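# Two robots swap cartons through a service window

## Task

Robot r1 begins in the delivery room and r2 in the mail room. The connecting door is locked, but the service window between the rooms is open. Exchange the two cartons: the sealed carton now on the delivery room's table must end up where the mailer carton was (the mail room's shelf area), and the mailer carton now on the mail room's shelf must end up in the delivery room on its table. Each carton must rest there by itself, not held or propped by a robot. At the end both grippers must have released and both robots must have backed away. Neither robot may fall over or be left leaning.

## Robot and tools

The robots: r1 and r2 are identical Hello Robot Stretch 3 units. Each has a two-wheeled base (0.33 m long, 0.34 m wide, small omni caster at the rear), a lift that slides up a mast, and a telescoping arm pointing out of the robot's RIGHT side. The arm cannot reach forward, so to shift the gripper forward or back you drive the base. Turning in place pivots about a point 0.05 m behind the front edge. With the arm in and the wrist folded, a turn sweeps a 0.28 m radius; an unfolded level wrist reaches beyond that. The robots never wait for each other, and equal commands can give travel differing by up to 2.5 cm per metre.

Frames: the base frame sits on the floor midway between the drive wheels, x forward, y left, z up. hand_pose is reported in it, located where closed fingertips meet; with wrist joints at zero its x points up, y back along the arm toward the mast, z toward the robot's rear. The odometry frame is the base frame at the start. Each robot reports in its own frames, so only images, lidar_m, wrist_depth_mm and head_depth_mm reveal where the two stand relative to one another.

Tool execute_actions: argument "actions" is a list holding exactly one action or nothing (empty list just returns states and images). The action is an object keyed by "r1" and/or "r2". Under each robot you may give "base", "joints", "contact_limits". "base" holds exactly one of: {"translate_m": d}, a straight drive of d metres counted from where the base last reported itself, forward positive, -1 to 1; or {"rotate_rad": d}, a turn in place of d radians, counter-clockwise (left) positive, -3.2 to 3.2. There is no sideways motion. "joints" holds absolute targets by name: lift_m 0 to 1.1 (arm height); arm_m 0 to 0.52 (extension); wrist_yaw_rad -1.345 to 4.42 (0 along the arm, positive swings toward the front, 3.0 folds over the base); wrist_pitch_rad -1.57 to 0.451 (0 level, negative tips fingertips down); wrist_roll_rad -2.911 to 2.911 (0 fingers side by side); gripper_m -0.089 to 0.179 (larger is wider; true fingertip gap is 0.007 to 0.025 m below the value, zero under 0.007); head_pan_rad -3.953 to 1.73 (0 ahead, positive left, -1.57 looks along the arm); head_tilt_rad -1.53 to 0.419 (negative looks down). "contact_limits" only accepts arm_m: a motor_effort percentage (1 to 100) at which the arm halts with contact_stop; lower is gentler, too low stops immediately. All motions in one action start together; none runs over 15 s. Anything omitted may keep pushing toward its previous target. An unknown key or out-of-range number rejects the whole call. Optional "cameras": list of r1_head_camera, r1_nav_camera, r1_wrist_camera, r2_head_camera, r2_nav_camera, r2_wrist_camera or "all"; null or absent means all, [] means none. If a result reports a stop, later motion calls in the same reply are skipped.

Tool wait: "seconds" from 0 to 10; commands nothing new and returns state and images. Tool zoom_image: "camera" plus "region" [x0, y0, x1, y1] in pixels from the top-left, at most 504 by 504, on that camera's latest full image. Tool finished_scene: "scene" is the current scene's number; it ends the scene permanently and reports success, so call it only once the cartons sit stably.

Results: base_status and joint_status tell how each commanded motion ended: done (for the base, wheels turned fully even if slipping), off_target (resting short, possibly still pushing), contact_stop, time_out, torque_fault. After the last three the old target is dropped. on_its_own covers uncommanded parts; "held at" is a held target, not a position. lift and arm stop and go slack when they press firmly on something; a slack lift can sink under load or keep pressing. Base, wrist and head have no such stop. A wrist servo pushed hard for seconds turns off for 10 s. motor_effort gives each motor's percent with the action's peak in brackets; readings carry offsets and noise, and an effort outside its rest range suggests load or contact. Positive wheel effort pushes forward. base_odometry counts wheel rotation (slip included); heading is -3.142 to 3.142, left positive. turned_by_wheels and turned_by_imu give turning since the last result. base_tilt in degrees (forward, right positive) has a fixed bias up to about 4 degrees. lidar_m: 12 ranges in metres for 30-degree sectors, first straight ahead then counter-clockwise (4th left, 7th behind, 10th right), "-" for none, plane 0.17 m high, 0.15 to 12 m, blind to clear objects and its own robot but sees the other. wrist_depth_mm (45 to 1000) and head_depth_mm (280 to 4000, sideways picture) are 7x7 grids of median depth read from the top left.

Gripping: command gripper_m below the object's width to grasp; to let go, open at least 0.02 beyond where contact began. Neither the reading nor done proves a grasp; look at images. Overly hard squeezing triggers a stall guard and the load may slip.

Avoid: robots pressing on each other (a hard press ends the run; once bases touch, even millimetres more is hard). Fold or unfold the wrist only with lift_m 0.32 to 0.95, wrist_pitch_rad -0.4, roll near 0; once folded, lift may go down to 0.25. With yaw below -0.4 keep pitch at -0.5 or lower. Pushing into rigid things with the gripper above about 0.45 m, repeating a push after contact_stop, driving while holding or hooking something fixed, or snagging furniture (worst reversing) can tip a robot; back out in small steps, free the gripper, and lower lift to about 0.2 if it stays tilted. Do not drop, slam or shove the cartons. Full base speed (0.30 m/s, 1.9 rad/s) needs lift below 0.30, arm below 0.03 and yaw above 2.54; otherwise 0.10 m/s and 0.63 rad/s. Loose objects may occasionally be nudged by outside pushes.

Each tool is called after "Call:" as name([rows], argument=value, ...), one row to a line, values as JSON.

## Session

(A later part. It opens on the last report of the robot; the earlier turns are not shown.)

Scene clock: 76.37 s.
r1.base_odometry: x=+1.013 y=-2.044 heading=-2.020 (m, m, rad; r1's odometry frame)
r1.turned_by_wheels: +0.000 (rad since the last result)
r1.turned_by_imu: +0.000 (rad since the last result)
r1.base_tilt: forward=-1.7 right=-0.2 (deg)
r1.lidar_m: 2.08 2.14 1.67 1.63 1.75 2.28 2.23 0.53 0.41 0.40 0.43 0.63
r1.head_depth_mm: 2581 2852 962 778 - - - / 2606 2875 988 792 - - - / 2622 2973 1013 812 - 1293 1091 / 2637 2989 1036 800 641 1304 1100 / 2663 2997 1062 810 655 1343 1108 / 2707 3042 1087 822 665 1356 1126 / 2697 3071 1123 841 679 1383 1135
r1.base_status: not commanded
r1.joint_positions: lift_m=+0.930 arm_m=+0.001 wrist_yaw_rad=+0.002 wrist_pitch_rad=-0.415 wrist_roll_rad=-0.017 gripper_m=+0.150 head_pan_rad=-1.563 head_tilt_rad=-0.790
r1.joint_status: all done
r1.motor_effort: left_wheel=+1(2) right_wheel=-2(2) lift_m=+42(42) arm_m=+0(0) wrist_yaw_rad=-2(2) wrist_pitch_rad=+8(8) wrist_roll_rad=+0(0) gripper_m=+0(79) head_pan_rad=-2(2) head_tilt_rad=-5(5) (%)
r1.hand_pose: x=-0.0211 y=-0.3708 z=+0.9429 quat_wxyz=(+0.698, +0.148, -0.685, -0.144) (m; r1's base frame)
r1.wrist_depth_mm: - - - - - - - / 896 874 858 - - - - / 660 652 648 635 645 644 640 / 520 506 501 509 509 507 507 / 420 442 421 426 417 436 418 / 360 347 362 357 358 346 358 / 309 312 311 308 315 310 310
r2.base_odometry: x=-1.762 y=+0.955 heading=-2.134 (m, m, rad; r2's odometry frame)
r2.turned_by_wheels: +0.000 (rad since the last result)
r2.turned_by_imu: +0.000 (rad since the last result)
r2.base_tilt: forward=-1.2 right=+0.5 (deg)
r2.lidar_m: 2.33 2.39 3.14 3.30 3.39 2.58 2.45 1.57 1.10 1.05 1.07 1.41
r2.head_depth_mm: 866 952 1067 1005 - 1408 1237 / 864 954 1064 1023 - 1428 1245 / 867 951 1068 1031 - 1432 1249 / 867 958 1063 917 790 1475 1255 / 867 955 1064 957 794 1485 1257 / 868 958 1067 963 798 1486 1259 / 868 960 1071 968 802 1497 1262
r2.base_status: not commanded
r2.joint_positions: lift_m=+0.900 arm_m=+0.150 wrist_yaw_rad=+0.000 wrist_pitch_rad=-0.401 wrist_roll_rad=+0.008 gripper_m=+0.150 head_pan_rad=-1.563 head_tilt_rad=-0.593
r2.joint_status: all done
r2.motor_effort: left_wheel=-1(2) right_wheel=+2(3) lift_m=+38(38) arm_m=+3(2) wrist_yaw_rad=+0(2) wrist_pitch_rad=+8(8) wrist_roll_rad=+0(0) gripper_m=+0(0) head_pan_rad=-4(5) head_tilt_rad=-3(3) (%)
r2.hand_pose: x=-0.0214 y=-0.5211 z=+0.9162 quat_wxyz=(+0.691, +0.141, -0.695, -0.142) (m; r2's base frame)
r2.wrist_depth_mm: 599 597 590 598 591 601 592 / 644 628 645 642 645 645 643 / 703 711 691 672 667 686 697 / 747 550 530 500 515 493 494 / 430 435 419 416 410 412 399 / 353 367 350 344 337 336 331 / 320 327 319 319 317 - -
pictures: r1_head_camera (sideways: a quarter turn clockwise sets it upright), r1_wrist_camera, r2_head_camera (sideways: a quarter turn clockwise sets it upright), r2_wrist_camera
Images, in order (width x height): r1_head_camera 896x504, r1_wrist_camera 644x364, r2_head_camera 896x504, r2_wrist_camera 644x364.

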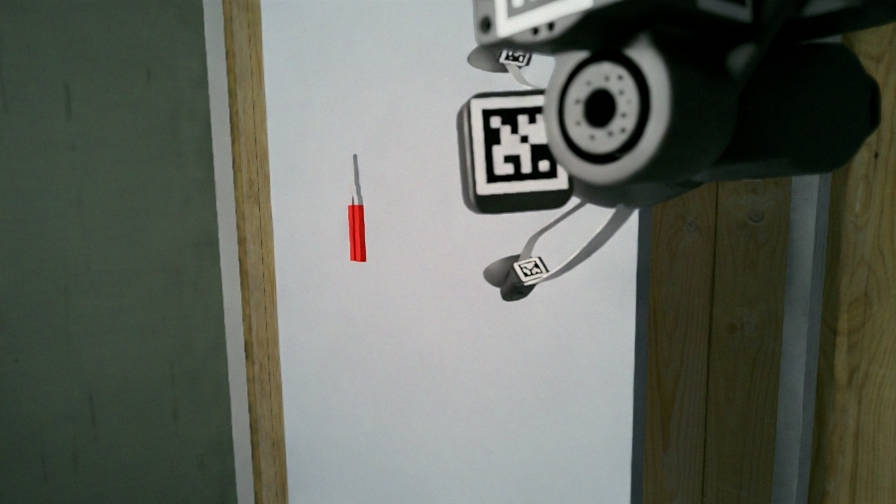

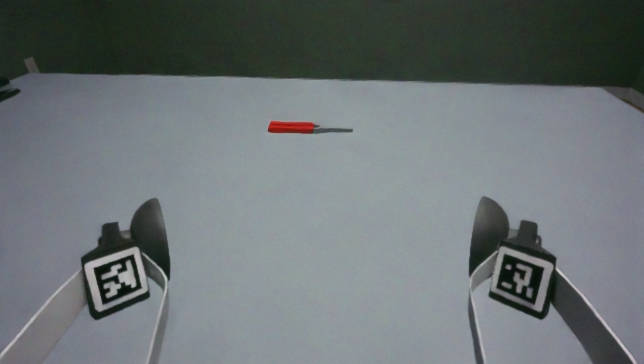

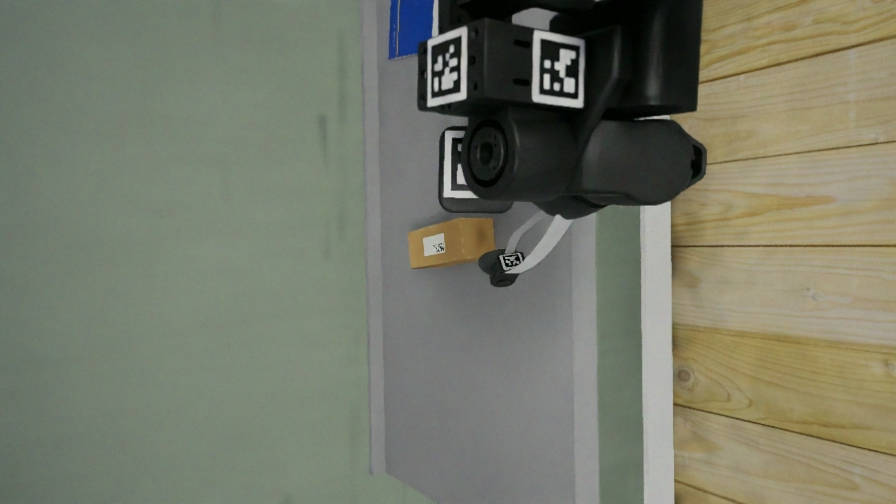

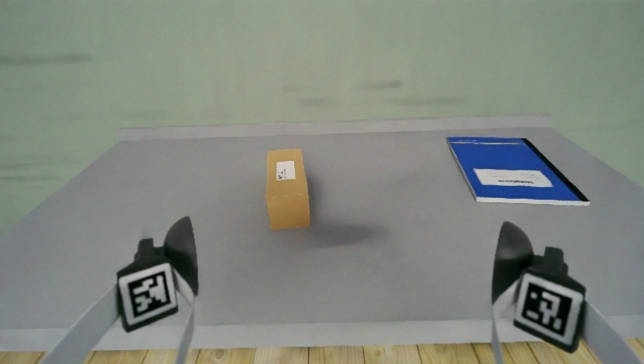

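Call:
execute_actions([
  {"r1":{"base":{"translate_m":0.35},"joints":{"lift_m":0.86}},"r2":{"base":{"translate_m":0.05},"joints":{"arm_m":0.27,"lift_m":0.81}}},
], cameras=["r1_head_camera","r1_wrist_camera","r2_wrist_camera"])

Scene clock: 86.27 s.
r1.base_odometry: x=+0.862 y=-2.359 heading=-2.020 (m, m, rad; r1's odometry frame)
r1.turned_by_wheels: +0.000 (rad since the last result)
r1.turned_by_imu: +0.001 (rad since the last result)
r1.base_tilt: forward=-1.7 right=-0.3 (deg)
r1.lidar_m: 1.73 1.86 1.63 1.60 1.72 2.53 2.59 0.57 0.44 0.43 0.46 0.67
r1.head_depth_mm: 2549 2845 964 751 628 - - / 2602 2888 983 768 662 - - / 2645 2961 1012 781 672 - 1096 / 2693 3001 1036 795 679 1320 1104 / 2679 3020 1067 812 672 1347 1121 / 2757 3059 1087 824 684 1365 1124 / 2769 3092 1118 841 694 1287 1172
r1.base_status: done
r1.joint_positions: lift_m=+0.860 arm_m=+0.001 wrist_yaw_rad=+0.001 wrist_pitch_rad=-0.416 wrist_roll_rad=-0.017 gripper_m=+0.150 head_pan_rad=-1.563 head_tilt_rad=-0.790
r1.joint_status: all done
r1.motor_effort: left_wheel=+1(7) right_wheel=-2(5) lift_m=+22(35) arm_m=+0(0) wrist_yaw_rad=-2(2) wrist_pitch_rad=+8(8) wrist_roll_rad=+0(0) gripper_m=+0(0) head_pan_rad=-2(2) head_tilt_rad=-5(5) (%)
r1.hand_pose: x=-0.0212 y=-0.3708 z=+0.8735 quat_wxyz=(+0.698, +0.148, -0.685, -0.145) (m; r1's base frame)
r1.wrist_depth_mm: - - - - - - - / - 669 686 670 669 677 682 / 508 500 495 502 495 489 499 / 391 362 379 390 390 396 388 / 329 336 325 320 323 334 320 / 284 270 274 276 274 267 273 / - - 936 981 256 250 245
r2.base_odometry: x=-1.789 y=+0.913 heading=-2.134 (m, m, rad; r2's odometry frame)
r2.turned_by_wheels: +0.000 (rad since the last result)
r2.turned_by_imu: +0.000 (rad since the last result)
r2.base_tilt: forward=-1.3 right=+0.5 (deg)
r2.lidar_m: 2.28 2.34 3.04 3.31 3.38 2.64 2.50 1.57 1.10 1.04 1.07 1.40
r2.head_depth_mm: 864 951 1061 975 - 1431 1241 / 863 951 1062 1024 - 1467 1246 / 865 957 1062 985 - 1465 1252 / 864 955 1066 949 790 1478 1250 / 864 956 1067 959 794 1485 1254 / 866 952 1064 961 798 1493 1254 / 866 955 1068 1005 802 1489 1263
r2.base_status: done
r2.joint_positions: lift_m=+0.810 arm_m=+0.270 wrist_yaw_rad=+0.000 wrist_pitch_rad=-0.401 wrist_roll_rad=+0.008 gripper_m=+0.150 head_pan_rad=-1.563 head_tilt_rad=-0.593
r2.joint_status: all done
r2.motor_effort: left_wheel=-1(3) right_wheel=+1(6) lift_m=+22(30) arm_m=+3(2) wrist_yaw_rad=-1(0) wrist_pitch_rad=+8(8) wrist_roll_rad=+0(0) gripper_m=-1(0) head_pan_rad=-4(5) head_tilt_rad=-3(3) (%)
r2.hand_pose: x=-0.0214 y=-0.6411 z=+0.8268 quat_wxyz=(+0.691, +0.141, -0.695, -0.142) (m; r2's base frame)
r2.wrist_depth_mm: 478 475 478 471 487 476 475 / 517 526 519 524 518 518 518 / 551 501 484 438 464 453 420 / 371 366 354 264 341 340 317 / 291 293 283 266 272 274 265 / 237 242 233 229 226 224 220 / 207 194 197 195 193 187 186
pictures: r1_head_camera (sideways: a quarter turn clockwise sets it upright), r1_wrist_camera, r2_wrist_camera
Images, in order (width x height): r1_head_camera 896x504, r1_wrist_camera 644x364, r2_wrist_camera 644x364.

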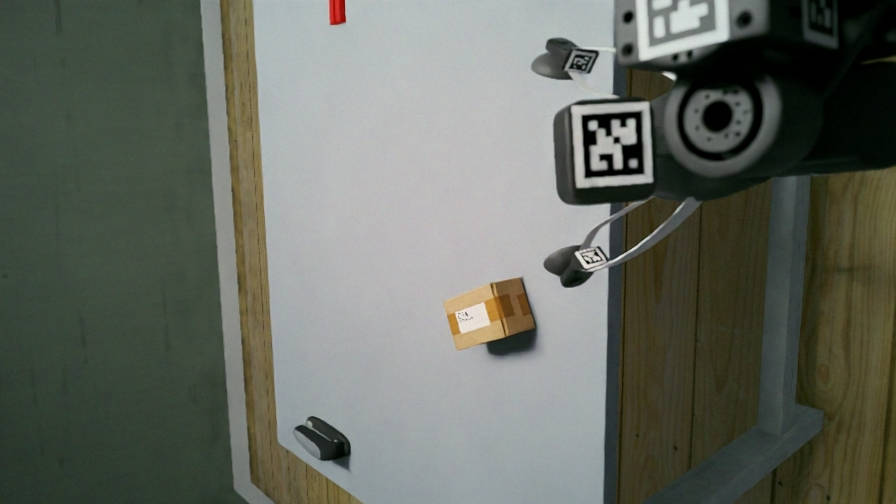

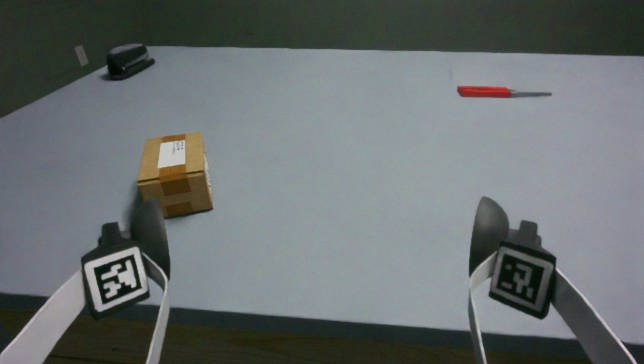

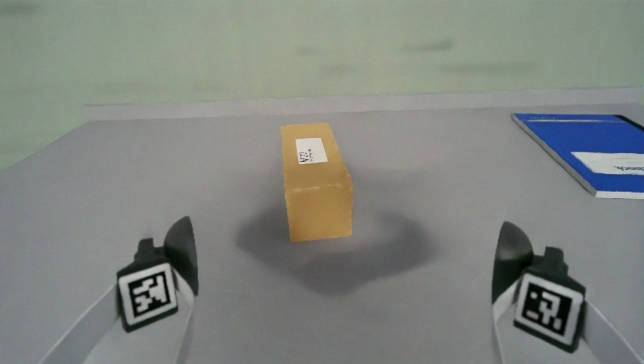

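Call:
execute_actions([
  {"r1":{"base":{"translate_m":0.08},"joints":{"lift_m":0.795,"wrist_yaw_rad":0.3,"arm_m":0.06}},"r2":{"base":{"translate_m":0.015},"joints":{"arm_m":0.39,"lift_m":0.775}}},
], cameras=["r1_wrist_camera","r2_wrist_camera"])

Scene clock: 96.93 s.
r1.base_odometry: x=+0.827 y=-2.431 heading=-2.020 (m, m, rad; r1's odometry frame)
r1.turned_by_wheels: +0.000 (rad since the last result)
r1.turned_by_imu: +0.000 (rad since the last result)
r1.base_tilt: forward=-1.8 right=-0.3 (deg)
r1.lidar_m: 1.65 1.77 1.62 1.60 1.70 2.51 2.66 0.58 0.45 0.44 0.47 1.68
r1.head_depth_mm: 2579 2849 965 753 637 - 1070 / 2640 2893 990 766 642 - 1093 / 2621 2963 1011 780 677 - 1096 / 2672 2988 1036 774 672 1311 1102 / 2684 3045 1063 812 691 1345 1117 / 2730 3033 1053 828 700 1354 1150 / 2719 3047 2716 841 716 958 1190
r1.base_status: done
r1.joint_positions: lift_m=+0.795 arm_m=+0.060 wrist_yaw_rad=+0.299 wrist_pitch_rad=-0.416 wrist_roll_rad=-0.017 gripper_m=+0.150 head_pan_rad=-1.563 head_tilt_rad=-0.790
r1.joint_status: all done
r1.motor_effort: left_wheel=+2(7) right_wheel=-1(4) lift_m=+22(23) arm_m=+2(3) wrist_yaw_rad=+2(4) wrist_pitch_rad=+8(8) wrist_roll_rad=+0(0) gripper_m=+0(0) head_pan_rad=-3(2) head_tilt_rad=-5(6) (%)
r1.hand_pose: x=+0.0446 y=-0.4195 z=+0.8085 quat_wxyz=(+0.712, +0.248, -0.656, -0.040) (m; r1's base frame)
r1.wrist_depth_mm: - - - 773 - - - / - 542 491 482 488 489 485 / 360 362 360 320 336 354 353 / 284 282 283 259 262 278 277 / 380 241 233 232 230 238 231 / - - 209 197 197 191 196 / 959 534 970 899 176 171 170
r2.base_odometry: x=-1.797 y=+0.900 heading=-2.134 (m, m, rad; r2's odometry frame)
r2.turned_by_wheels: +0.000 (rad since the last result)
r2.turned_by_imu: +0.000 (rad since the last result)
r2.base_tilt: forward=-1.2 right=+0.4 (deg)
r2.lidar_m: 2.27 2.31 3.05 3.31 3.39 2.65 2.52 1.57 1.10 1.04 1.06 1.40
r2.head_depth_mm: 862 947 1060 973 - - 1246 / 860 950 1061 - 759 1463 1244 / 861 952 1064 - 763 1474 1249 / 863 951 1061 953 789 1482 1252 / 867 953 1063 959 794 1488 1257 / 864 953 1064 962 797 1481 1260 / 866 956 1066 1142 799 1494 1266
r2.base_status: done
r2.joint_positions: lift_m=+0.775 arm_m=+0.390 wrist_yaw_rad=+0.000 wrist_pitch_rad=-0.401 wrist_roll_rad=+0.008 gripper_m=+0.150 head_pan_rad=-1.563 head_tilt_rad=-0.593
r2.joint_status: all done
r2.motor_effort: left_wheel=-2(3) right_wheel=+1(5) lift_m=+22(23) arm_m=+3(3) wrist_yaw_rad=+0(0) wrist_pitch_rad=+8(8) wrist_roll_rad=+0(0) gripper_m=+0(0) head_pan_rad=-4(4) head_tilt_rad=-3(3) (%)
r2.hand_pose: x=-0.0214 y=-0.7611 z=+0.7918 quat_wxyz=(+0.691, +0.141, -0.695, -0.142) (m; r2's base frame)
r2.wrist_depth_mm: 364 362 367 363 366 365 367 / 398 399 395 396 397 394 400 / 407 400 391 384 375 364 336 / 301 292 286 181 275 272 266 / 233 236 226 144 219 220 213 / 190 197 183 124 175 179 177 / - 156 158 138 151 149 149
pictures: r1_wrist_camera, r2_wrist_camera
Images, in order (width x height): r1_wrist_camera 644x364, r2_wrist_camera 644x364.

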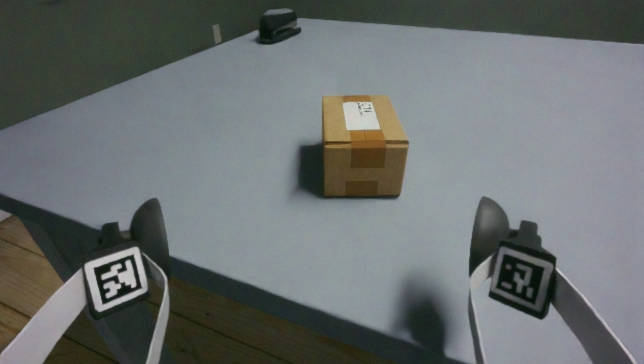

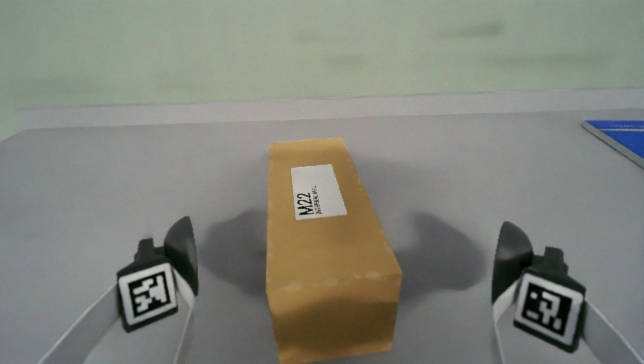

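Call:
execute_actions([
  {"r1":{"joints":{"lift_m":0.785,"arm_m":0.18}},"r2":{"joints":{"gripper_m":0.02}}},
], cameras=["r1_wrist_camera","r2_wrist_camera"])

Call:
execute_actions([
  {"r1":{"joints":{"gripper_m":0.03}},"r2":{"joints":{"lift_m":0.88}}},
], cameras=["r1_wrist_camera","r2_wrist_camera"])

Call:
execute_actions([
  {"r1":{"joints":{"lift_m":0.9}},"r2":{"joints":{"arm_m":0.0}}},
], cameras=["r1_wrist_camera","r2_wrist_camera"])

Scene clock: 107.67 s.
r1.base_odometry: x=+0.827 y=-2.431 heading=-2.020 (m, m, rad; r1's odometry frame)
r1.turned_by_wheels: +0.000 (rad since the last result)
r1.turned_by_imu: +0.000 (rad since the last result)
r1.base_tilt: forward=-1.7 right=-0.3 (deg)
r1.lidar_m: 1.65 1.77 1.62 1.60 1.71 2.51 2.66 0.58 0.45 0.44 0.47 1.68
r1.head_depth_mm: 2605 2868 966 788 - 1258 1056 / 2620 2895 986 813 - 1288 1081 / 2659 2954 1012 827 - 1313 1089 / 2696 2990 1037 813 649 1330 1099 / 2674 3066 1067 814 671 1346 1116 / 2736 3072 1051 825 701 1351 1149 / 2765 3042 2714 841 717 961 1182
r1.base_status: not commanded
r1.joint_positions: lift_m=+0.785 arm_m=+0.180 wrist_yaw_rad=+0.299 wrist_pitch_rad=-0.416 wrist_roll_rad=-0.017 gripper_m=+0.150 head_pan_rad=-1.563 head_tilt_rad=-0.790
r1.joint_status: all done
r1.motor_effort: left_wheel=+1(1) right_wheel=-1(1) lift_m=+23(24) arm_m=+2(1) wrist_yaw_rad=+1(1) wrist_pitch_rad=+8(8) wrist_roll_rad=+0(0) gripper_m=+0(0) head_pan_rad=-2(2) head_tilt_rad=-5(5) (%)
r1.hand_pose: x=+0.0447 y=-0.5394 z=+0.7985 quat_wxyz=(+0.712, +0.248, -0.656, -0.039) (m; r1's base frame)
r1.wrist_depth_mm: - - - 729 - - - / - 459 462 455 456 460 450 / 340 336 333 335 334 333 327 / 265 263 262 178 262 263 261 / 218 228 211 147 216 223 217 / 189 181 175 144 184 179 184 / 157 161 161 158 161 160 160
r2.base_odometry: x=-1.797 y=+0.900 heading=-2.134 (m, m, rad; r2's odometry frame)
r2.turned_by_wheels: +0.000 (rad since the last result)
r2.turned_by_imu: +0.000 (rad since the last result)
r2.base_tilt: forward=-1.4 right=+0.5 (deg)
r2.lidar_m: 2.27 2.33 3.05 3.30 3.38 2.65 2.52 1.57 1.09 1.04 1.07 1.40
r2.head_depth_mm: 858 949 1062 974 - - 1249 / 862 952 1063 - 759 1477 1248 / 863 952 1063 - 762 1473 1251 / 864 952 1061 949 792 1480 1253 / 863 952 1061 959 796 1477 1253 / 864 954 1069 962 796 1489 1255 / 870 953 1061 1146 801 1486 1263
r2.base_status: not commanded
r2.joint_positions: lift_m=+0.775 arm_m=+0.390 wrist_yaw_rad=+0.000 wrist_pitch_rad=-0.401 wrist_roll_rad=+0.008 gripper_m=+0.021 head_pan_rad=-1.563 head_tilt_rad=-0.593
r2.joint_status: all done
r2.motor_effort: left_wheel=-1(2) right_wheel=+1(2) lift_m=+23(22) arm_m=+3(3) wrist_yaw_rad=+1(0) wrist_pitch_rad=+8(8) wrist_roll_rad=+0(0) gripper_m=-16(89) head_pan_rad=-4(3) head_tilt_rad=-3(3) (%)
r2.hand_pose: x=-0.0215 y=-0.7611 z=+0.7918 quat_wxyz=(+0.691, +0.141, -0.695, -0.142) (m; r2's base frame)
r2.wrist_depth_mm: 368 363 366 365 367 368 366 / 397 390 399 397 395 397 393 / 404 399 392 383 372 360 338 / 298 290 284 180 274 271 266 / 233 230 235 142 218 215 213 / 191 189 - 123 126 179 177 / 161 160 157 139 147 153 152
pictures: r1_wrist_camera, r2_wrist_camera
Images, in order (width x height): r1_wrist_camera 644x364, r2_wrist_camera 644x364.

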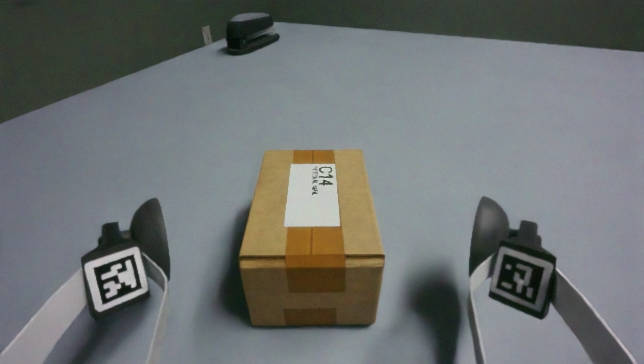

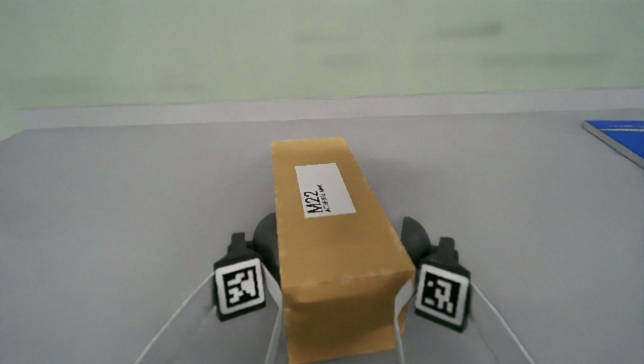

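Scene clock: 109.47 s.
r1.base_odometry: x=+0.827 y=-2.431 heading=-2.020 (m, m, rad; r1's odometry frame)
r1.turned_by_wheels: +0.000 (rad since the last result)
r1.turned_by_imu: +0.000 (rad since the last result)
r1.base_tilt: forward=-1.7 right=-0.2 (deg)
r1.lidar_m: 1.65 1.77 1.62 1.60 1.71 2.51 2.66 0.58 0.45 0.44 0.47 1.68
r1.head_depth_mm: 2592 2858 962 789 - 1260 1051 / 2618 2905 983 814 - 1298 1087 / 2653 2964 1010 812 - 1311 1083 / 2652 3044 1036 823 655 1324 1102 / 2673 3003 1054 810 673 1347 1120 / 2707 3130 1053 825 699 1356 1143 / 2760 3063 2716 843 716 959 1181
r1.base_status: not commanded
r1.joint_positions: lift_m=+0.785 arm_m=+0.180 wrist_yaw_rad=+0.300 wrist_pitch_rad=-0.420 wrist_roll_rad=-0.017 gripper_m=+0.031 head_pan_rad=-1.563 head_tilt_rad=-0.790
r1.joint_status: all done
r1.motor_effort: left_wheel=+2(2) right_wheel=-1(2) lift_m=+23(22) arm_m=+2(2) wrist_yaw_rad=+0(1) wrist_pitch_rad=+10(10) wrist_roll_rad=+0(0) gripper_m=-14(92) head_pan_rad=-3(2) head_tilt_rad=-5(5) (%)
r1.hand_pose: x=+0.0446 y=-0.5389 z=+0.7975 quat_wxyz=(+0.712, +0.250, -0.655, -0.041) (m; r1's base frame)
r1.wrist_depth_mm: - - - 714 - - - / - 455 452 450 445 448 445 / 334 336 331 334 324 332 328 / 263 263 261 176 262 259 258 / 215 216 151 145 182 213 214 / 183 184 174 141 173 184 183 / 161 160 160 156 160 159 159
r2.base_odometry: x=-1.797 y=+0.900 heading=-2.134 (m, m, rad; r2's odometry frame)
r2.turned_by_wheels: +0.000 (rad since the last result)
r2.turned_by_imu: +0.000 (rad since the last result)
r2.base_tilt: forward=-1.3 right=+0.5 (deg)
r2.lidar_m: 2.27 2.32 3.05 3.29 3.39 2.66 2.52 1.57 1.10 1.04 1.07 1.40
r2.head_depth_mm: 862 949 1030 - 781 1459 1243 / 861 948 1013 885 783 1461 1247 / 861 953 1027 879 786 1468 1246 / 863 953 1067 953 790 1473 1256 / 862 954 1064 953 792 1481 1251 / 866 952 1067 961 798 1491 1259 / 865 957 1069 1147 802 1501 1265
r2.base_status: not commanded
r2.joint_positions: lift_m=+0.880 arm_m=+0.390 wrist_yaw_rad=+0.000 wrist_pitch_rad=-0.409 wrist_roll_rad=+0.008 gripper_m=+0.021 head_pan_rad=-1.563 head_tilt_rad=-0.593
r2.joint_status: all done
r2.motor_effort: left_wheel=-2(2) right_wheel=+1(2) lift_m=+39(39) arm_m=+3(3) wrist_yaw_rad=+0(1) wrist_pitch_rad=+12(13) wrist_roll_rad=+0(0) gripper_m=-15(15) head_pan_rad=-5(4) head_tilt_rad=-3(3) (%)
r2.hand_pose: x=-0.0215 y=-0.7602 z=+0.8944 quat_wxyz=(+0.690, +0.143, -0.695, -0.144) (m; r2's base frame)
r2.wrist_depth_mm: 361 366 361 369 366 365 364 / 390 393 399 400 403 400 404 / 441 434 437 432 436 436 436 / 468 469 464 182 463 453 453 / 392 388 397 143 372 365 351 / 321 320 - 124 127 306 298 / 273 275 269 139 249 261 260
pictures: r1_wrist_camera, r2_wrist_camera
Images, in order (width x height): r1_wrist_camera 644x364, r2_wrist_camera 644x364.

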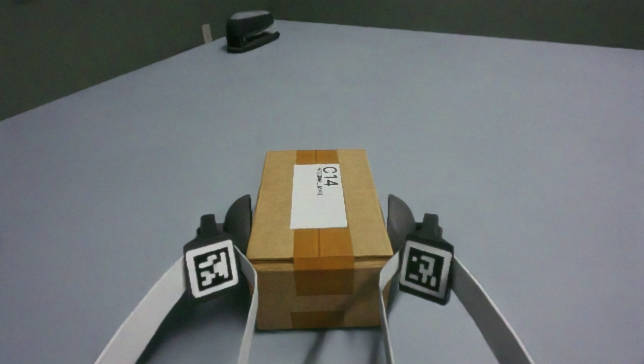

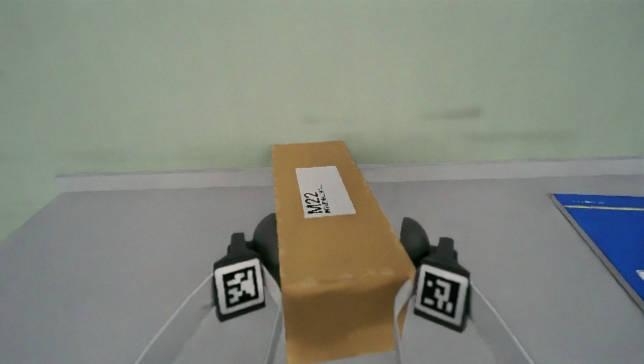

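Scene clock: 113.53 s.
r1.base_odometry: x=+0.827 y=-2.431 heading=-2.020 (m, m, rad; r1's odometry frame)
r1.turned_by_wheels: +0.000 (rad since the last result)
r1.turned_by_imu: +0.000 (rad since the last result)
r1.base_tilt: forward=-1.8 right=-0.2 (deg)
r1.lidar_m: 1.65 1.76 1.62 1.60 1.71 2.51 2.66 0.58 0.45 0.44 0.47 1.68
r1.head_depth_mm: 2612 2896 1056 - 632 1277 1048 / 2616 2865 - - 641 1290 1080 / 2639 2977 1081 - 646 1308 1088 / 2687 3018 1078 725 664 1329 1095 / 2689 3048 1065 807 673 1350 1116 / 2719 3062 1049 828 699 1358 1145 / 2750 3064 2717 841 719 963 1184
r1.base_status: not commanded
r1.joint_positions: lift_m=+0.900 arm_m=+0.180 wrist_yaw_rad=+0.300 wrist_pitch_rad=-0.426 wrist_roll_rad=-0.017 gripper_m=+0.031 head_pan_rad=-1.563 head_tilt_rad=-0.790
r1.joint_status: all done
r1.motor_effort: left_wheel=+2(1) right_wheel=-1(1) lift_m=+43(44) arm_m=+2(2) wrist_yaw_rad=+1(0) wrist_pitch_rad=+13(13) wrist_roll_rad=+0(0) gripper_m=-15(14) head_pan_rad=-2(2) head_tilt_rad=-5(6) (%)
r1.hand_pose: x=+0.0444 y=-0.5382 z=+0.9106 quat_wxyz=(+0.712, +0.251, -0.655, -0.043) (m; r1's base frame)
r1.wrist_depth_mm: - - - - - - - / - - - 759 - - - / - - 555 564 557 569 562 / - 452 450 177 448 445 450 / 373 368 151 145 258 365 370 / 317 321 300 141 297 316 316 / 273 276 277 262 279 274 275
r2.base_odometry: x=-1.797 y=+0.900 heading=-2.134 (m, m, rad; r2's odometry frame)
r2.turned_by_wheels: +0.000 (rad since the last result)
r2.turned_by_imu: +0.000 (rad since the last result)
r2.base_tilt: forward=-1.4 right=+0.4 (deg)
r2.lidar_m: 2.27 2.32 3.05 3.30 3.38 2.65 2.52 1.57 1.10 1.04 1.07 1.40
r2.head_depth_mm: 863 951 1062 936 781 1490 - / 863 951 1062 941 781 1469 - / 862 951 1059 948 525 - - / 864 954 1063 952 790 1459 1250 / 866 952 1060 957 794 1489 1257 / 869 958 1063 963 799 1485 1259 / 868 953 1066 1141 801 1489 1265
r2.base_status: not commanded
r2.joint_positions: lift_m=+0.880 arm_m=+0.002 wrist_yaw_rad=+0.000 wrist_pitch_rad=-0.410 wrist_roll_rad=+0.008 gripper_m=+0.021 head_pan_rad=-1.563 head_tilt_rad=-0.593
r2.joint_status: all done
joint sent to its limit — the command would take r2.arm_m past its lower limit, so that joint was sent only as far as its limit.
r2.motor_effort: left_wheel=-1(2) right_wheel=+2(2) lift_m=+39(39) arm_m=-2(3) wrist_yaw_rad=-1(0) wrist_pitch_rad=+12(12) wrist_roll_rad=+0(0) gripper_m=-15(15) head_pan_rad=-4(5) head_tilt_rad=-3(3) (%)
r2.hand_pose: x=-0.0215 y=-0.3728 z=+0.8942 quat_wxyz=(+0.690, +0.144, -0.695, -0.145) (m; r2's base frame)
r2.wrist_depth_mm: 723 731 729 726 724 714 722 / 803 816 793 795 811 784 774 / 866 826 668 653 639 606 605 / 930 495 486 183 468 463 452 / - 438 434 143 427 - - / - - - 124 126 - - / - - - 138 - - -
pictures: r1_wrist_camera, r2_wrist_camera
Images, in order (width x height): r1_wrist_camera 644x364, r2_wrist_camera 644x364.

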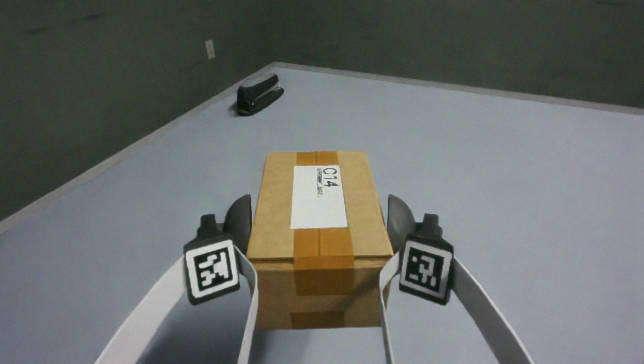

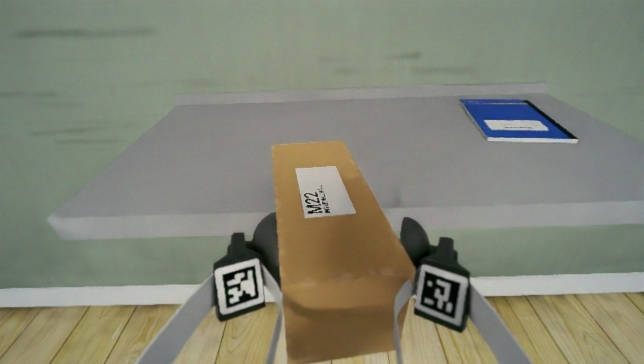

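Call:
execute_actions([
  {"r1":{"base":{"translate_m":-0.3},"joints":{"arm_m":0.003,"wrist_yaw_rad":2.7}},"r2":{"base":{"rotate_rad":1.67},"joints":{"wrist_yaw_rad":2.7}}},
], cameras=[])

Call:
execute_actions([
  {"r1":{"base":{"translate_m":-0.6},"joints":{"lift_m":0.29}},"r2":{"base":{"translate_m":0.6},"joints":{"lift_m":0.29,"head_pan_rad":0,"head_tilt_rad":-0.2}}},
], cameras=["r1_wrist_camera","r2_wrist_camera"])

Call:
execute_actions([
  {"r1":{"base":{"translate_m":-1.0}},"r2":{"base":{"translate_m":1.0}}},
], cameras=[])

Call:
execute_actions([
  {"r1":{"base":{"rotate_rad":-1.62},"joints":{"head_tilt_rad":-0.5}},"r2":{"base":{"translate_m":1.0}}},
], cameras=["r1_nav_camera","r2_nav_camera"])

Scene clock: 131.53 s.
r1.base_odometry: x=+0.957 y=-2.161 heading=-2.020 (m, m, rad; r1's odometry frame)
r1.turned_by_wheels: +0.000 (rad since the last result)
r1.turned_by_imu: -0.002 (rad since the last result)
r1.base_tilt: forward=-1.8 right=-0.3 (deg)
r1.lidar_m: 1.95 2.08 1.65 1.63 1.73 2.41 2.37 0.55 0.42 0.41 0.44 0.65
r1.head_depth_mm: 2565 2851 969 752 - - 1048 / 2603 2874 993 767 644 - - / 2617 2970 1011 777 658 - - / 2644 2990 1036 798 666 - 1107 / 2700 3003 1062 810 655 1346 1112 / 2677 3037 1087 826 664 1367 1121 / 2707 3078 1119 844 677 1373 1136
r1.base_status: done
r1.joint_positions: lift_m=+0.900 arm_m=+0.003 wrist_yaw_rad=+2.699 wrist_pitch_rad=-0.426 wrist_roll_rad=-0.017 gripper_m=+0.031 head_pan_rad=-1.563 head_tilt_rad=-0.790
r1.joint_status: all done
r1.motor_effort: left_wheel=+2(3) right_wheel=-1(7) lift_m=+42(42) arm_m=-2(0) wrist_yaw_rad=+2(4) wrist_pitch_rad=+13(13) wrist_roll_rad=+0(0) gripper_m=-14(14) head_pan_rad=-2(2) head_tilt_rad=-5(5) (%)
r1.hand_pose: x=+0.0745 y=+0.0536 z=+0.9106 quat_wxyz=(+0.298, +0.701, -0.003, +0.648) (m; r1's base frame)
r1.wrist_depth_mm: - - - - - - - / - - - - - - - / - - - - - - - / - - - 177 - - - / - - 151 145 - - - / - - - 141 - - - / - - - - - - -
r2.base_odometry: x=-1.797 y=+0.900 heading=-0.464 (m, m, rad; r2's odometry frame)
r2.turned_by_wheels: +1.670 (rad since the last result)
r2.turned_by_imu: +1.654 (rad since the last result)
r2.base_tilt: forward=-1.3 right=+0.5 (deg)
r2.lidar_m: 3.30 3.39 2.59 2.52 1.41 1.07 1.04 1.10 1.57 2.27 2.39 3.39
r2.head_depth_mm: 1894 2070 2300 2295 1781 1495 - / 1906 2105 2343 2302 1784 1468 - / 1926 2123 2372 2325 1804 1507 - / 1948 2149 2427 2319 1816 1514 - / 1975 2175 2455 2347 1810 1478 1297 / 1986 2211 2487 2337 1826 1485 1266 / 2018 2223 2498 2353 1818 1496 1262
r2.base_status: done
r2.joint_positions: lift_m=+0.880 arm_m=+0.002 wrist_yaw_rad=+2.699 wrist_pitch_rad=-0.410 wrist_roll_rad=+0.008 gripper_m=+0.021 head_pan_rad=-1.563 head_tilt_rad=-0.593
r2.joint_status: all done
r2.motor_effort: left_wheel=-1(8) right_wheel=+1(6) lift_m=+38(39) arm_m=-2(3) wrist_yaw_rad=+1(3) wrist_pitch_rad=+12(12) wrist_roll_rad=+0(0) gripper_m=-15(15) head_pan_rad=-4(3) head_tilt_rad=-3(3) (%)
r2.hand_pose: x=+0.0754 y=+0.0563 z=+0.8942 quat_wxyz=(+0.293, +0.709, -0.013, +0.641) (m; r2's base frame)
r2.wrist_depth_mm: - - - - - - - / - - - - - - - / - - - - - - - / - - - 182 - - - / - - - 143 - - - / - - - 123 126 - - / - - - 138 - - -
pictures: none
No camera images: the call's "cameras" was empty. Leave "cameras" out to get every camera's image.

Scene clock: 138.87 s.
r1.base_odometry: x=+1.217 y=-1.620 heading=-2.019 (m, m, rad; r1's odometry frame)
r1.turned_by_wheels: +0.000 (rad since the last result)
r1.turned_by_imu: -0.004 (rad since the last result)
r1.base_tilt: forward=-1.8 right=-0.2 (deg)
r1.lidar_m: 2.54 2.20 1.71 1.68 1.79 1.80 1.77 1.89 0.36 0.36 0.39 0.56
r1.head_depth_mm: 2521 2808 2328 833 617 618 1086 / 2565 2855 987 768 627 691 971 / 2542 2913 1011 780 636 1229 1092 / 2598 2950 1033 797 645 1241 1102 / 2635 2955 1060 809 656 1258 1107 / 2661 3005 1086 825 666 1303 1123 / 2664 3027 1119 844 675 1314 1145
r1.base_status: done
r1.joint_positions: lift_m=+0.290 arm_m=+0.003 wrist_yaw_rad=+2.699 wrist_pitch_rad=-0.426 wrist_roll_rad=-0.017 gripper_m=+0.031 head_pan_rad=-1.563 head_tilt_rad=-0.790
r1.joint_status: all done
r1.motor_effort: left_wheel=+2(12) right_wheel=-2(9) lift_m=+23(37) arm_m=-2(2) wrist_yaw_rad=+1(2) wrist_pitch_rad=+13(13) wrist_roll_rad=+0(0) gripper_m=-14(14) head_pan_rad=-2(2) head_tilt_rad=-5(5) (%)
r1.hand_pose: x=+0.0744 y=+0.0536 z=+0.3011 quat_wxyz=(+0.298, +0.701, -0.003, +0.648) (m; r1's base frame)
r1.wrist_depth_mm: - - - - - - - / - - - - - - - / 888 893 864 878 873 878 886 / 721 694 706 177 692 692 702 / - 590 151 145 360 576 578 / - 502 - 141 457 499 492 / - - - 416 432 440 425
r2.base_odometry: x=-1.260 y=+0.632 heading=-0.464 (m, m, rad; r2's odometry frame)
r2.turned_by_wheels: +0.000 (rad since the last result)
r2.turned_by_imu: -0.001 (rad since the last result)
r2.base_tilt: forward=-1.3 right=+0.5 (deg)
r2.lidar_m: 2.69 2.84 2.55 2.49 2.22 1.69 1.65 1.74 2.36 2.30 2.42 2.76
r2.head_depth_mm: 2339 2434 2536 2643 2745 2249 1693 / 2371 2404 2584 2672 2764 2225 1707 / 2408 2378 - 2717 2799 2245 1709 / 2424 2373 - 2758 2835 2230 1710 / 2467 2370 - 2804 2885 2262 1709 / 2475 2593 2696 2812 2891 2263 1708 / 2507 2621 2736 2865 2924 2249 1713
r2.base_status: done
r2.joint_positions: lift_m=+0.290 arm_m=+0.002 wrist_yaw_rad=+2.699 wrist_pitch_rad=-0.410 wrist_roll_rad=+0.008 gripper_m=+0.021 head_pan_rad=-0.007 head_tilt_rad=-0.210
r2.joint_status: all done
r2.motor_effort: left_wheel=-1(10) right_wheel=+1(7) lift_m=+23(30) arm_m=-3(3) wrist_yaw_rad=+1(1) wrist_pitch_rad=+13(13) wrist_roll_rad=+0(0) gripper_m=-16(15) head_pan_rad=+4(62) head_tilt_rad=+4(31) (%)
r2.hand_pose: x=+0.0752 y=+0.0564 z=+0.3047 quat_wxyz=(+0.293, +0.709, -0.012, +0.641) (m; r2's base frame)
r2.wrist_depth_mm: - - - - - - - / - - - - - - - / - - - - - - - / - 841 830 182 813 769 757 / - 688 684 142 631 630 621 / - 550 - 124 126 517 511 / 451 - - 137 425 442 435
pictures: r1_wrist_camera, r2_wrist_camera
Images, in order (width x height): r1_wrist_camera 644x364, r2_wrist_camera 644x364.

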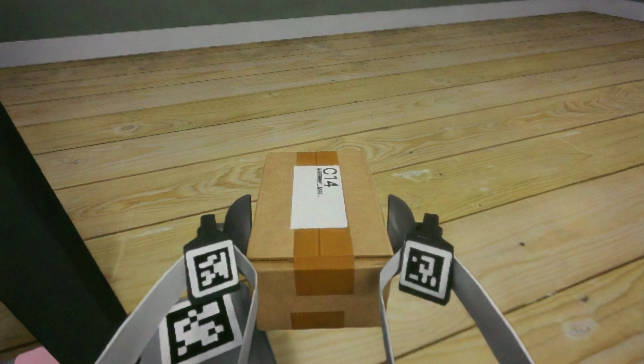

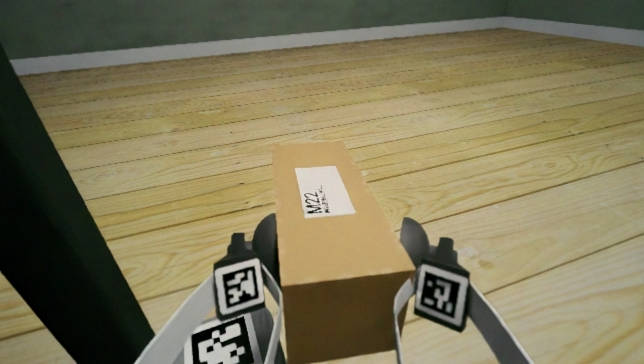

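Scene clock: 143.97 s.
r1.base_odometry: x=+1.651 y=-0.719 heading=-2.019 (m, m, rad; r1's odometry frame)
r1.turned_by_wheels: +0.000 (rad since the last result)
r1.turned_by_imu: -0.005 (rad since the last result)
r1.base_tilt: forward=-1.8 right=-0.3 (deg)
r1.lidar_m: 1.56 2.31 1.80 1.76 1.02 0.79 0.78 0.83 1.21 2.99 1.27 0.92
r1.head_depth_mm: 2433 2790 2334 1828 1504 1276 1110 / 2500 2794 2396 1861 1520 1295 1116 / 2485 2834 2453 1899 1547 1310 1140 / 2550 2849 2521 1938 1579 1324 1150 / 2562 2889 2574 1968 1605 1350 1160 / 2564 2949 2634 2014 1630 1359 1169 / 2566 2943 2691 2065 1641 1376 1182
r1.base_status: done
r1.joint_positions: lift_m=+0.290 arm_m=+0.003 wrist_yaw_rad=+2.699 wrist_pitch_rad=-0.427 wrist_roll_rad=-0.017 gripper_m=+0.031 head_pan_rad=-1.563 head_tilt_rad=-0.790
r1.joint_status: not commanded
r1.motor_effort: left_wheel=+3(8) right_wheel=-2(10) lift_m=+24(23) arm_m=-2(2) wrist_yaw_rad=+1(0) wrist_pitch_rad=+13(13) wrist_roll_rad=+0(0) gripper_m=-15(14) head_pan_rad=-2(2) head_tilt_rad=-5(5) (%)
r1.hand_pose: x=+0.0744 y=+0.0536 z=+0.3011 quat_wxyz=(+0.298, +0.701, -0.003, +0.648) (m; r1's base frame)
r1.wrist_depth_mm: - - - - - - - / - - - - - - - / 903 895 872 893 854 869 855 / 735 699 701 176 690 700 696 / - 577 151 146 358 570 573 / - 522 - 140 464 489 492 / - - - 408 434 428 431
r2.base_odometry: x=-0.366 y=+0.185 heading=-0.464 (m, m, rad; r2's odometry frame)
r2.turned_by_wheels: +0.000 (rad since the last result)
r2.turned_by_imu: -0.002 (rad since the last result)
r2.base_tilt: forward=-1.3 right=+0.5 (deg)
r2.lidar_m: 1.68 1.77 2.50 2.43 2.56 2.71 2.65 2.79 2.41 2.32 2.26 1.72
r2.head_depth_mm: 1271 1510 1572 1610 1707 1776 1709 / 1287 - - 1939 1714 1804 1692 / 1292 - - 1951 1740 1826 1706 / 1310 - - 1958 1765 1834 1693 / 1321 - - 1974 1785 1862 1705 / 1336 1738 2487 1757 1800 1889 1709 / 1351 1602 1668 1746 1824 1911 1723
r2.base_status: done
r2.joint_positions: lift_m=+0.290 arm_m=+0.002 wrist_yaw_rad=+2.699 wrist_pitch_rad=-0.410 wrist_roll_rad=+0.008 gripper_m=+0.021 head_pan_rad=-0.007 head_tilt_rad=-0.210
r2.joint_status: not commanded
r2.motor_effort: left_wheel=-2(7) right_wheel=+3(7) lift_m=+24(24) arm_m=-2(3) wrist_yaw_rad=+2(1) wrist_pitch_rad=+13(13) wrist_roll_rad=+0(0) gripper_m=-16(15) head_pan_rad=+5(5) head_tilt_rad=+5(4) (%)
r2.hand_pose: x=+0.0752 y=+0.0564 z=+0.3047 quat_wxyz=(+0.293, +0.709, -0.012, +0.641) (m; r2's base frame)
r2.wrist_depth_mm: - - - - - - - / - - - - - - - / - - - - - - - / - 854 830 181 821 781 772 / - 673 674 143 628 617 622 / - 542 - 124 126 522 513 / 455 - - 138 424 441 440
pictures: none
No camera images: the call's "cameras" was empty. Leave "cameras" out to get every camera's image.

Scene clock: 149.07 s.
r1.base_odometry: x=+1.651 y=-0.719 heading=+2.644 (m, m, rad; r1's odometry frame)
r1.turned_by_wheels: -1.620 (rad since the last result)
r1.turned_by_imu: -1.617 (rad since the last result)
r1.base_tilt: forward=-1.7 right=-0.3 (deg)
r1.lidar_m: 2.99 1.27 0.92 1.34 2.38 1.80 1.76 1.05 0.79 0.78 0.82 1.16
r1.head_depth_mm: 612 663 717 784 861 960 1089 / 618 668 725 792 874 974 1096 / 625 671 730 799 887 987 1118 / 635 - - 940 689 1004 1140 / - - - 975 702 1020 1154 / - - - 1008 719 1030 1171 / - - - 1040 737 1050 1190
r1.base_status: done
r1.joint_positions: lift_m=+0.290 arm_m=+0.003 wrist_yaw_rad=+2.699 wrist_pitch_rad=-0.427 wrist_roll_rad=-0.017 gripper_m=+0.031 head_pan_rad=-1.563 head_tilt_rad=-0.507
r1.joint_status: all done
r1.motor_effort: left_wheel=+3(13) right_wheel=-3(9) lift_m=+23(24) arm_m=-2(2) wrist_yaw_rad=+1(1) wrist_pitch_rad=+13(13) wrist_roll_rad=+0(0) gripper_m=-14(14) head_pan_rad=-2(2) head_tilt_rad=+2(21) (%)
r1.hand_pose: x=+0.0744 y=+0.0536 z=+0.3011 quat_wxyz=(+0.298, +0.701, -0.003, +0.648) (m; r1's base frame)
r1.wrist_depth_mm: - - - - - - - / - - - - - - - / 896 910 879 855 902 901 882 / 723 715 715 177 690 700 693 / - 582 152 145 361 585 570 / - 507 - 141 465 491 494 / - - - 414 425 429 430
r2.base_odometry: x=+0.529 y=-0.263 heading=-0.464 (m, m, rad; r2's odometry frame)
r2.turned_by_wheels: +0.000 (rad since the last result)
r2.turned_by_imu: -0.002 (rad since the last result)
r2.base_tilt: forward=-1.4 right=+0.5 (deg)
r2.lidar_m: 0.68 0.72 1.01 2.38 2.51 3.58 3.65 3.25 2.45 2.16 0.92 0.69
r2.head_depth_mm: 2837 - - - 3253 703 534 / 2989 - - - 2520 702 533 / 3000 - - 3523 1036 702 535 / 2989 - - 3924 1038 704 534 / 2978 - - - 1040 706 536 / 3204 - - - 1045 705 537 / 3221 - - - 1041 710 538
r2.base_status: done
r2.joint_positions: lift_m=+0.290 arm_m=+0.002 wrist_yaw_rad=+2.699 wrist_pitch_rad=-0.410 wrist_roll_rad=+0.008 gripper_m=+0.021 head_pan_rad=-0.007 head_tilt_rad=-0.210
r2.joint_status: not commanded
r2.motor_effort: left_wheel=-2(8) right_wheel=+2(5) lift_m=+23(24) arm_m=-2(3) wrist_yaw_rad=+0(0) wrist_pitch_rad=+13(13) wrist_roll_rad=+0(0) gripper_m=-15(16) head_pan_rad=+4(4) head_tilt_rad=+5(4) (%)
r2.hand_pose: x=+0.0752 y=+0.0564 z=+0.3047 quat_wxyz=(+0.293, +0.709, -0.012, +0.641) (m; r2's base frame)
r2.wrist_depth_mm: - - - - - 732 561 / - - - - - 754 562 / - - - - 987 784 583 / - 836 828 184 804 746 605 / - 659 674 143 626 619 585 / - 533 - 123 126 519 508 / 454 - - 137 431 444 439
pictures: r1_nav_camera (sideways: a quarter turn counterclockwise sets it upright), r2_nav_camera (sideways: a quarter turn counterclockwise sets it upright)
Images, in order (width x height): r1_nav_camera 672x504, r2_nav_camera 672x504.

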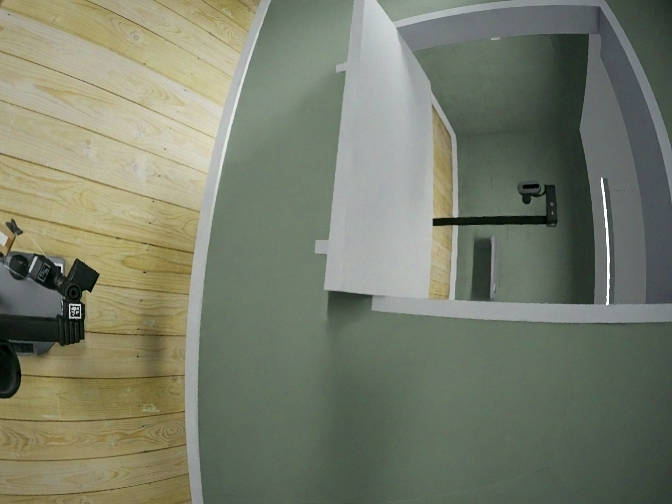

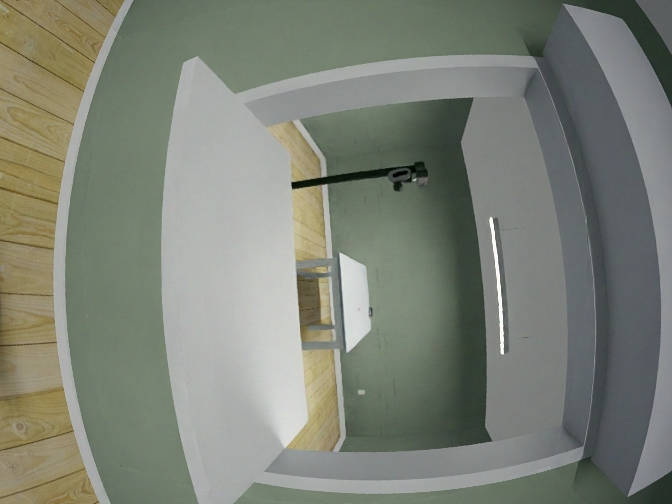

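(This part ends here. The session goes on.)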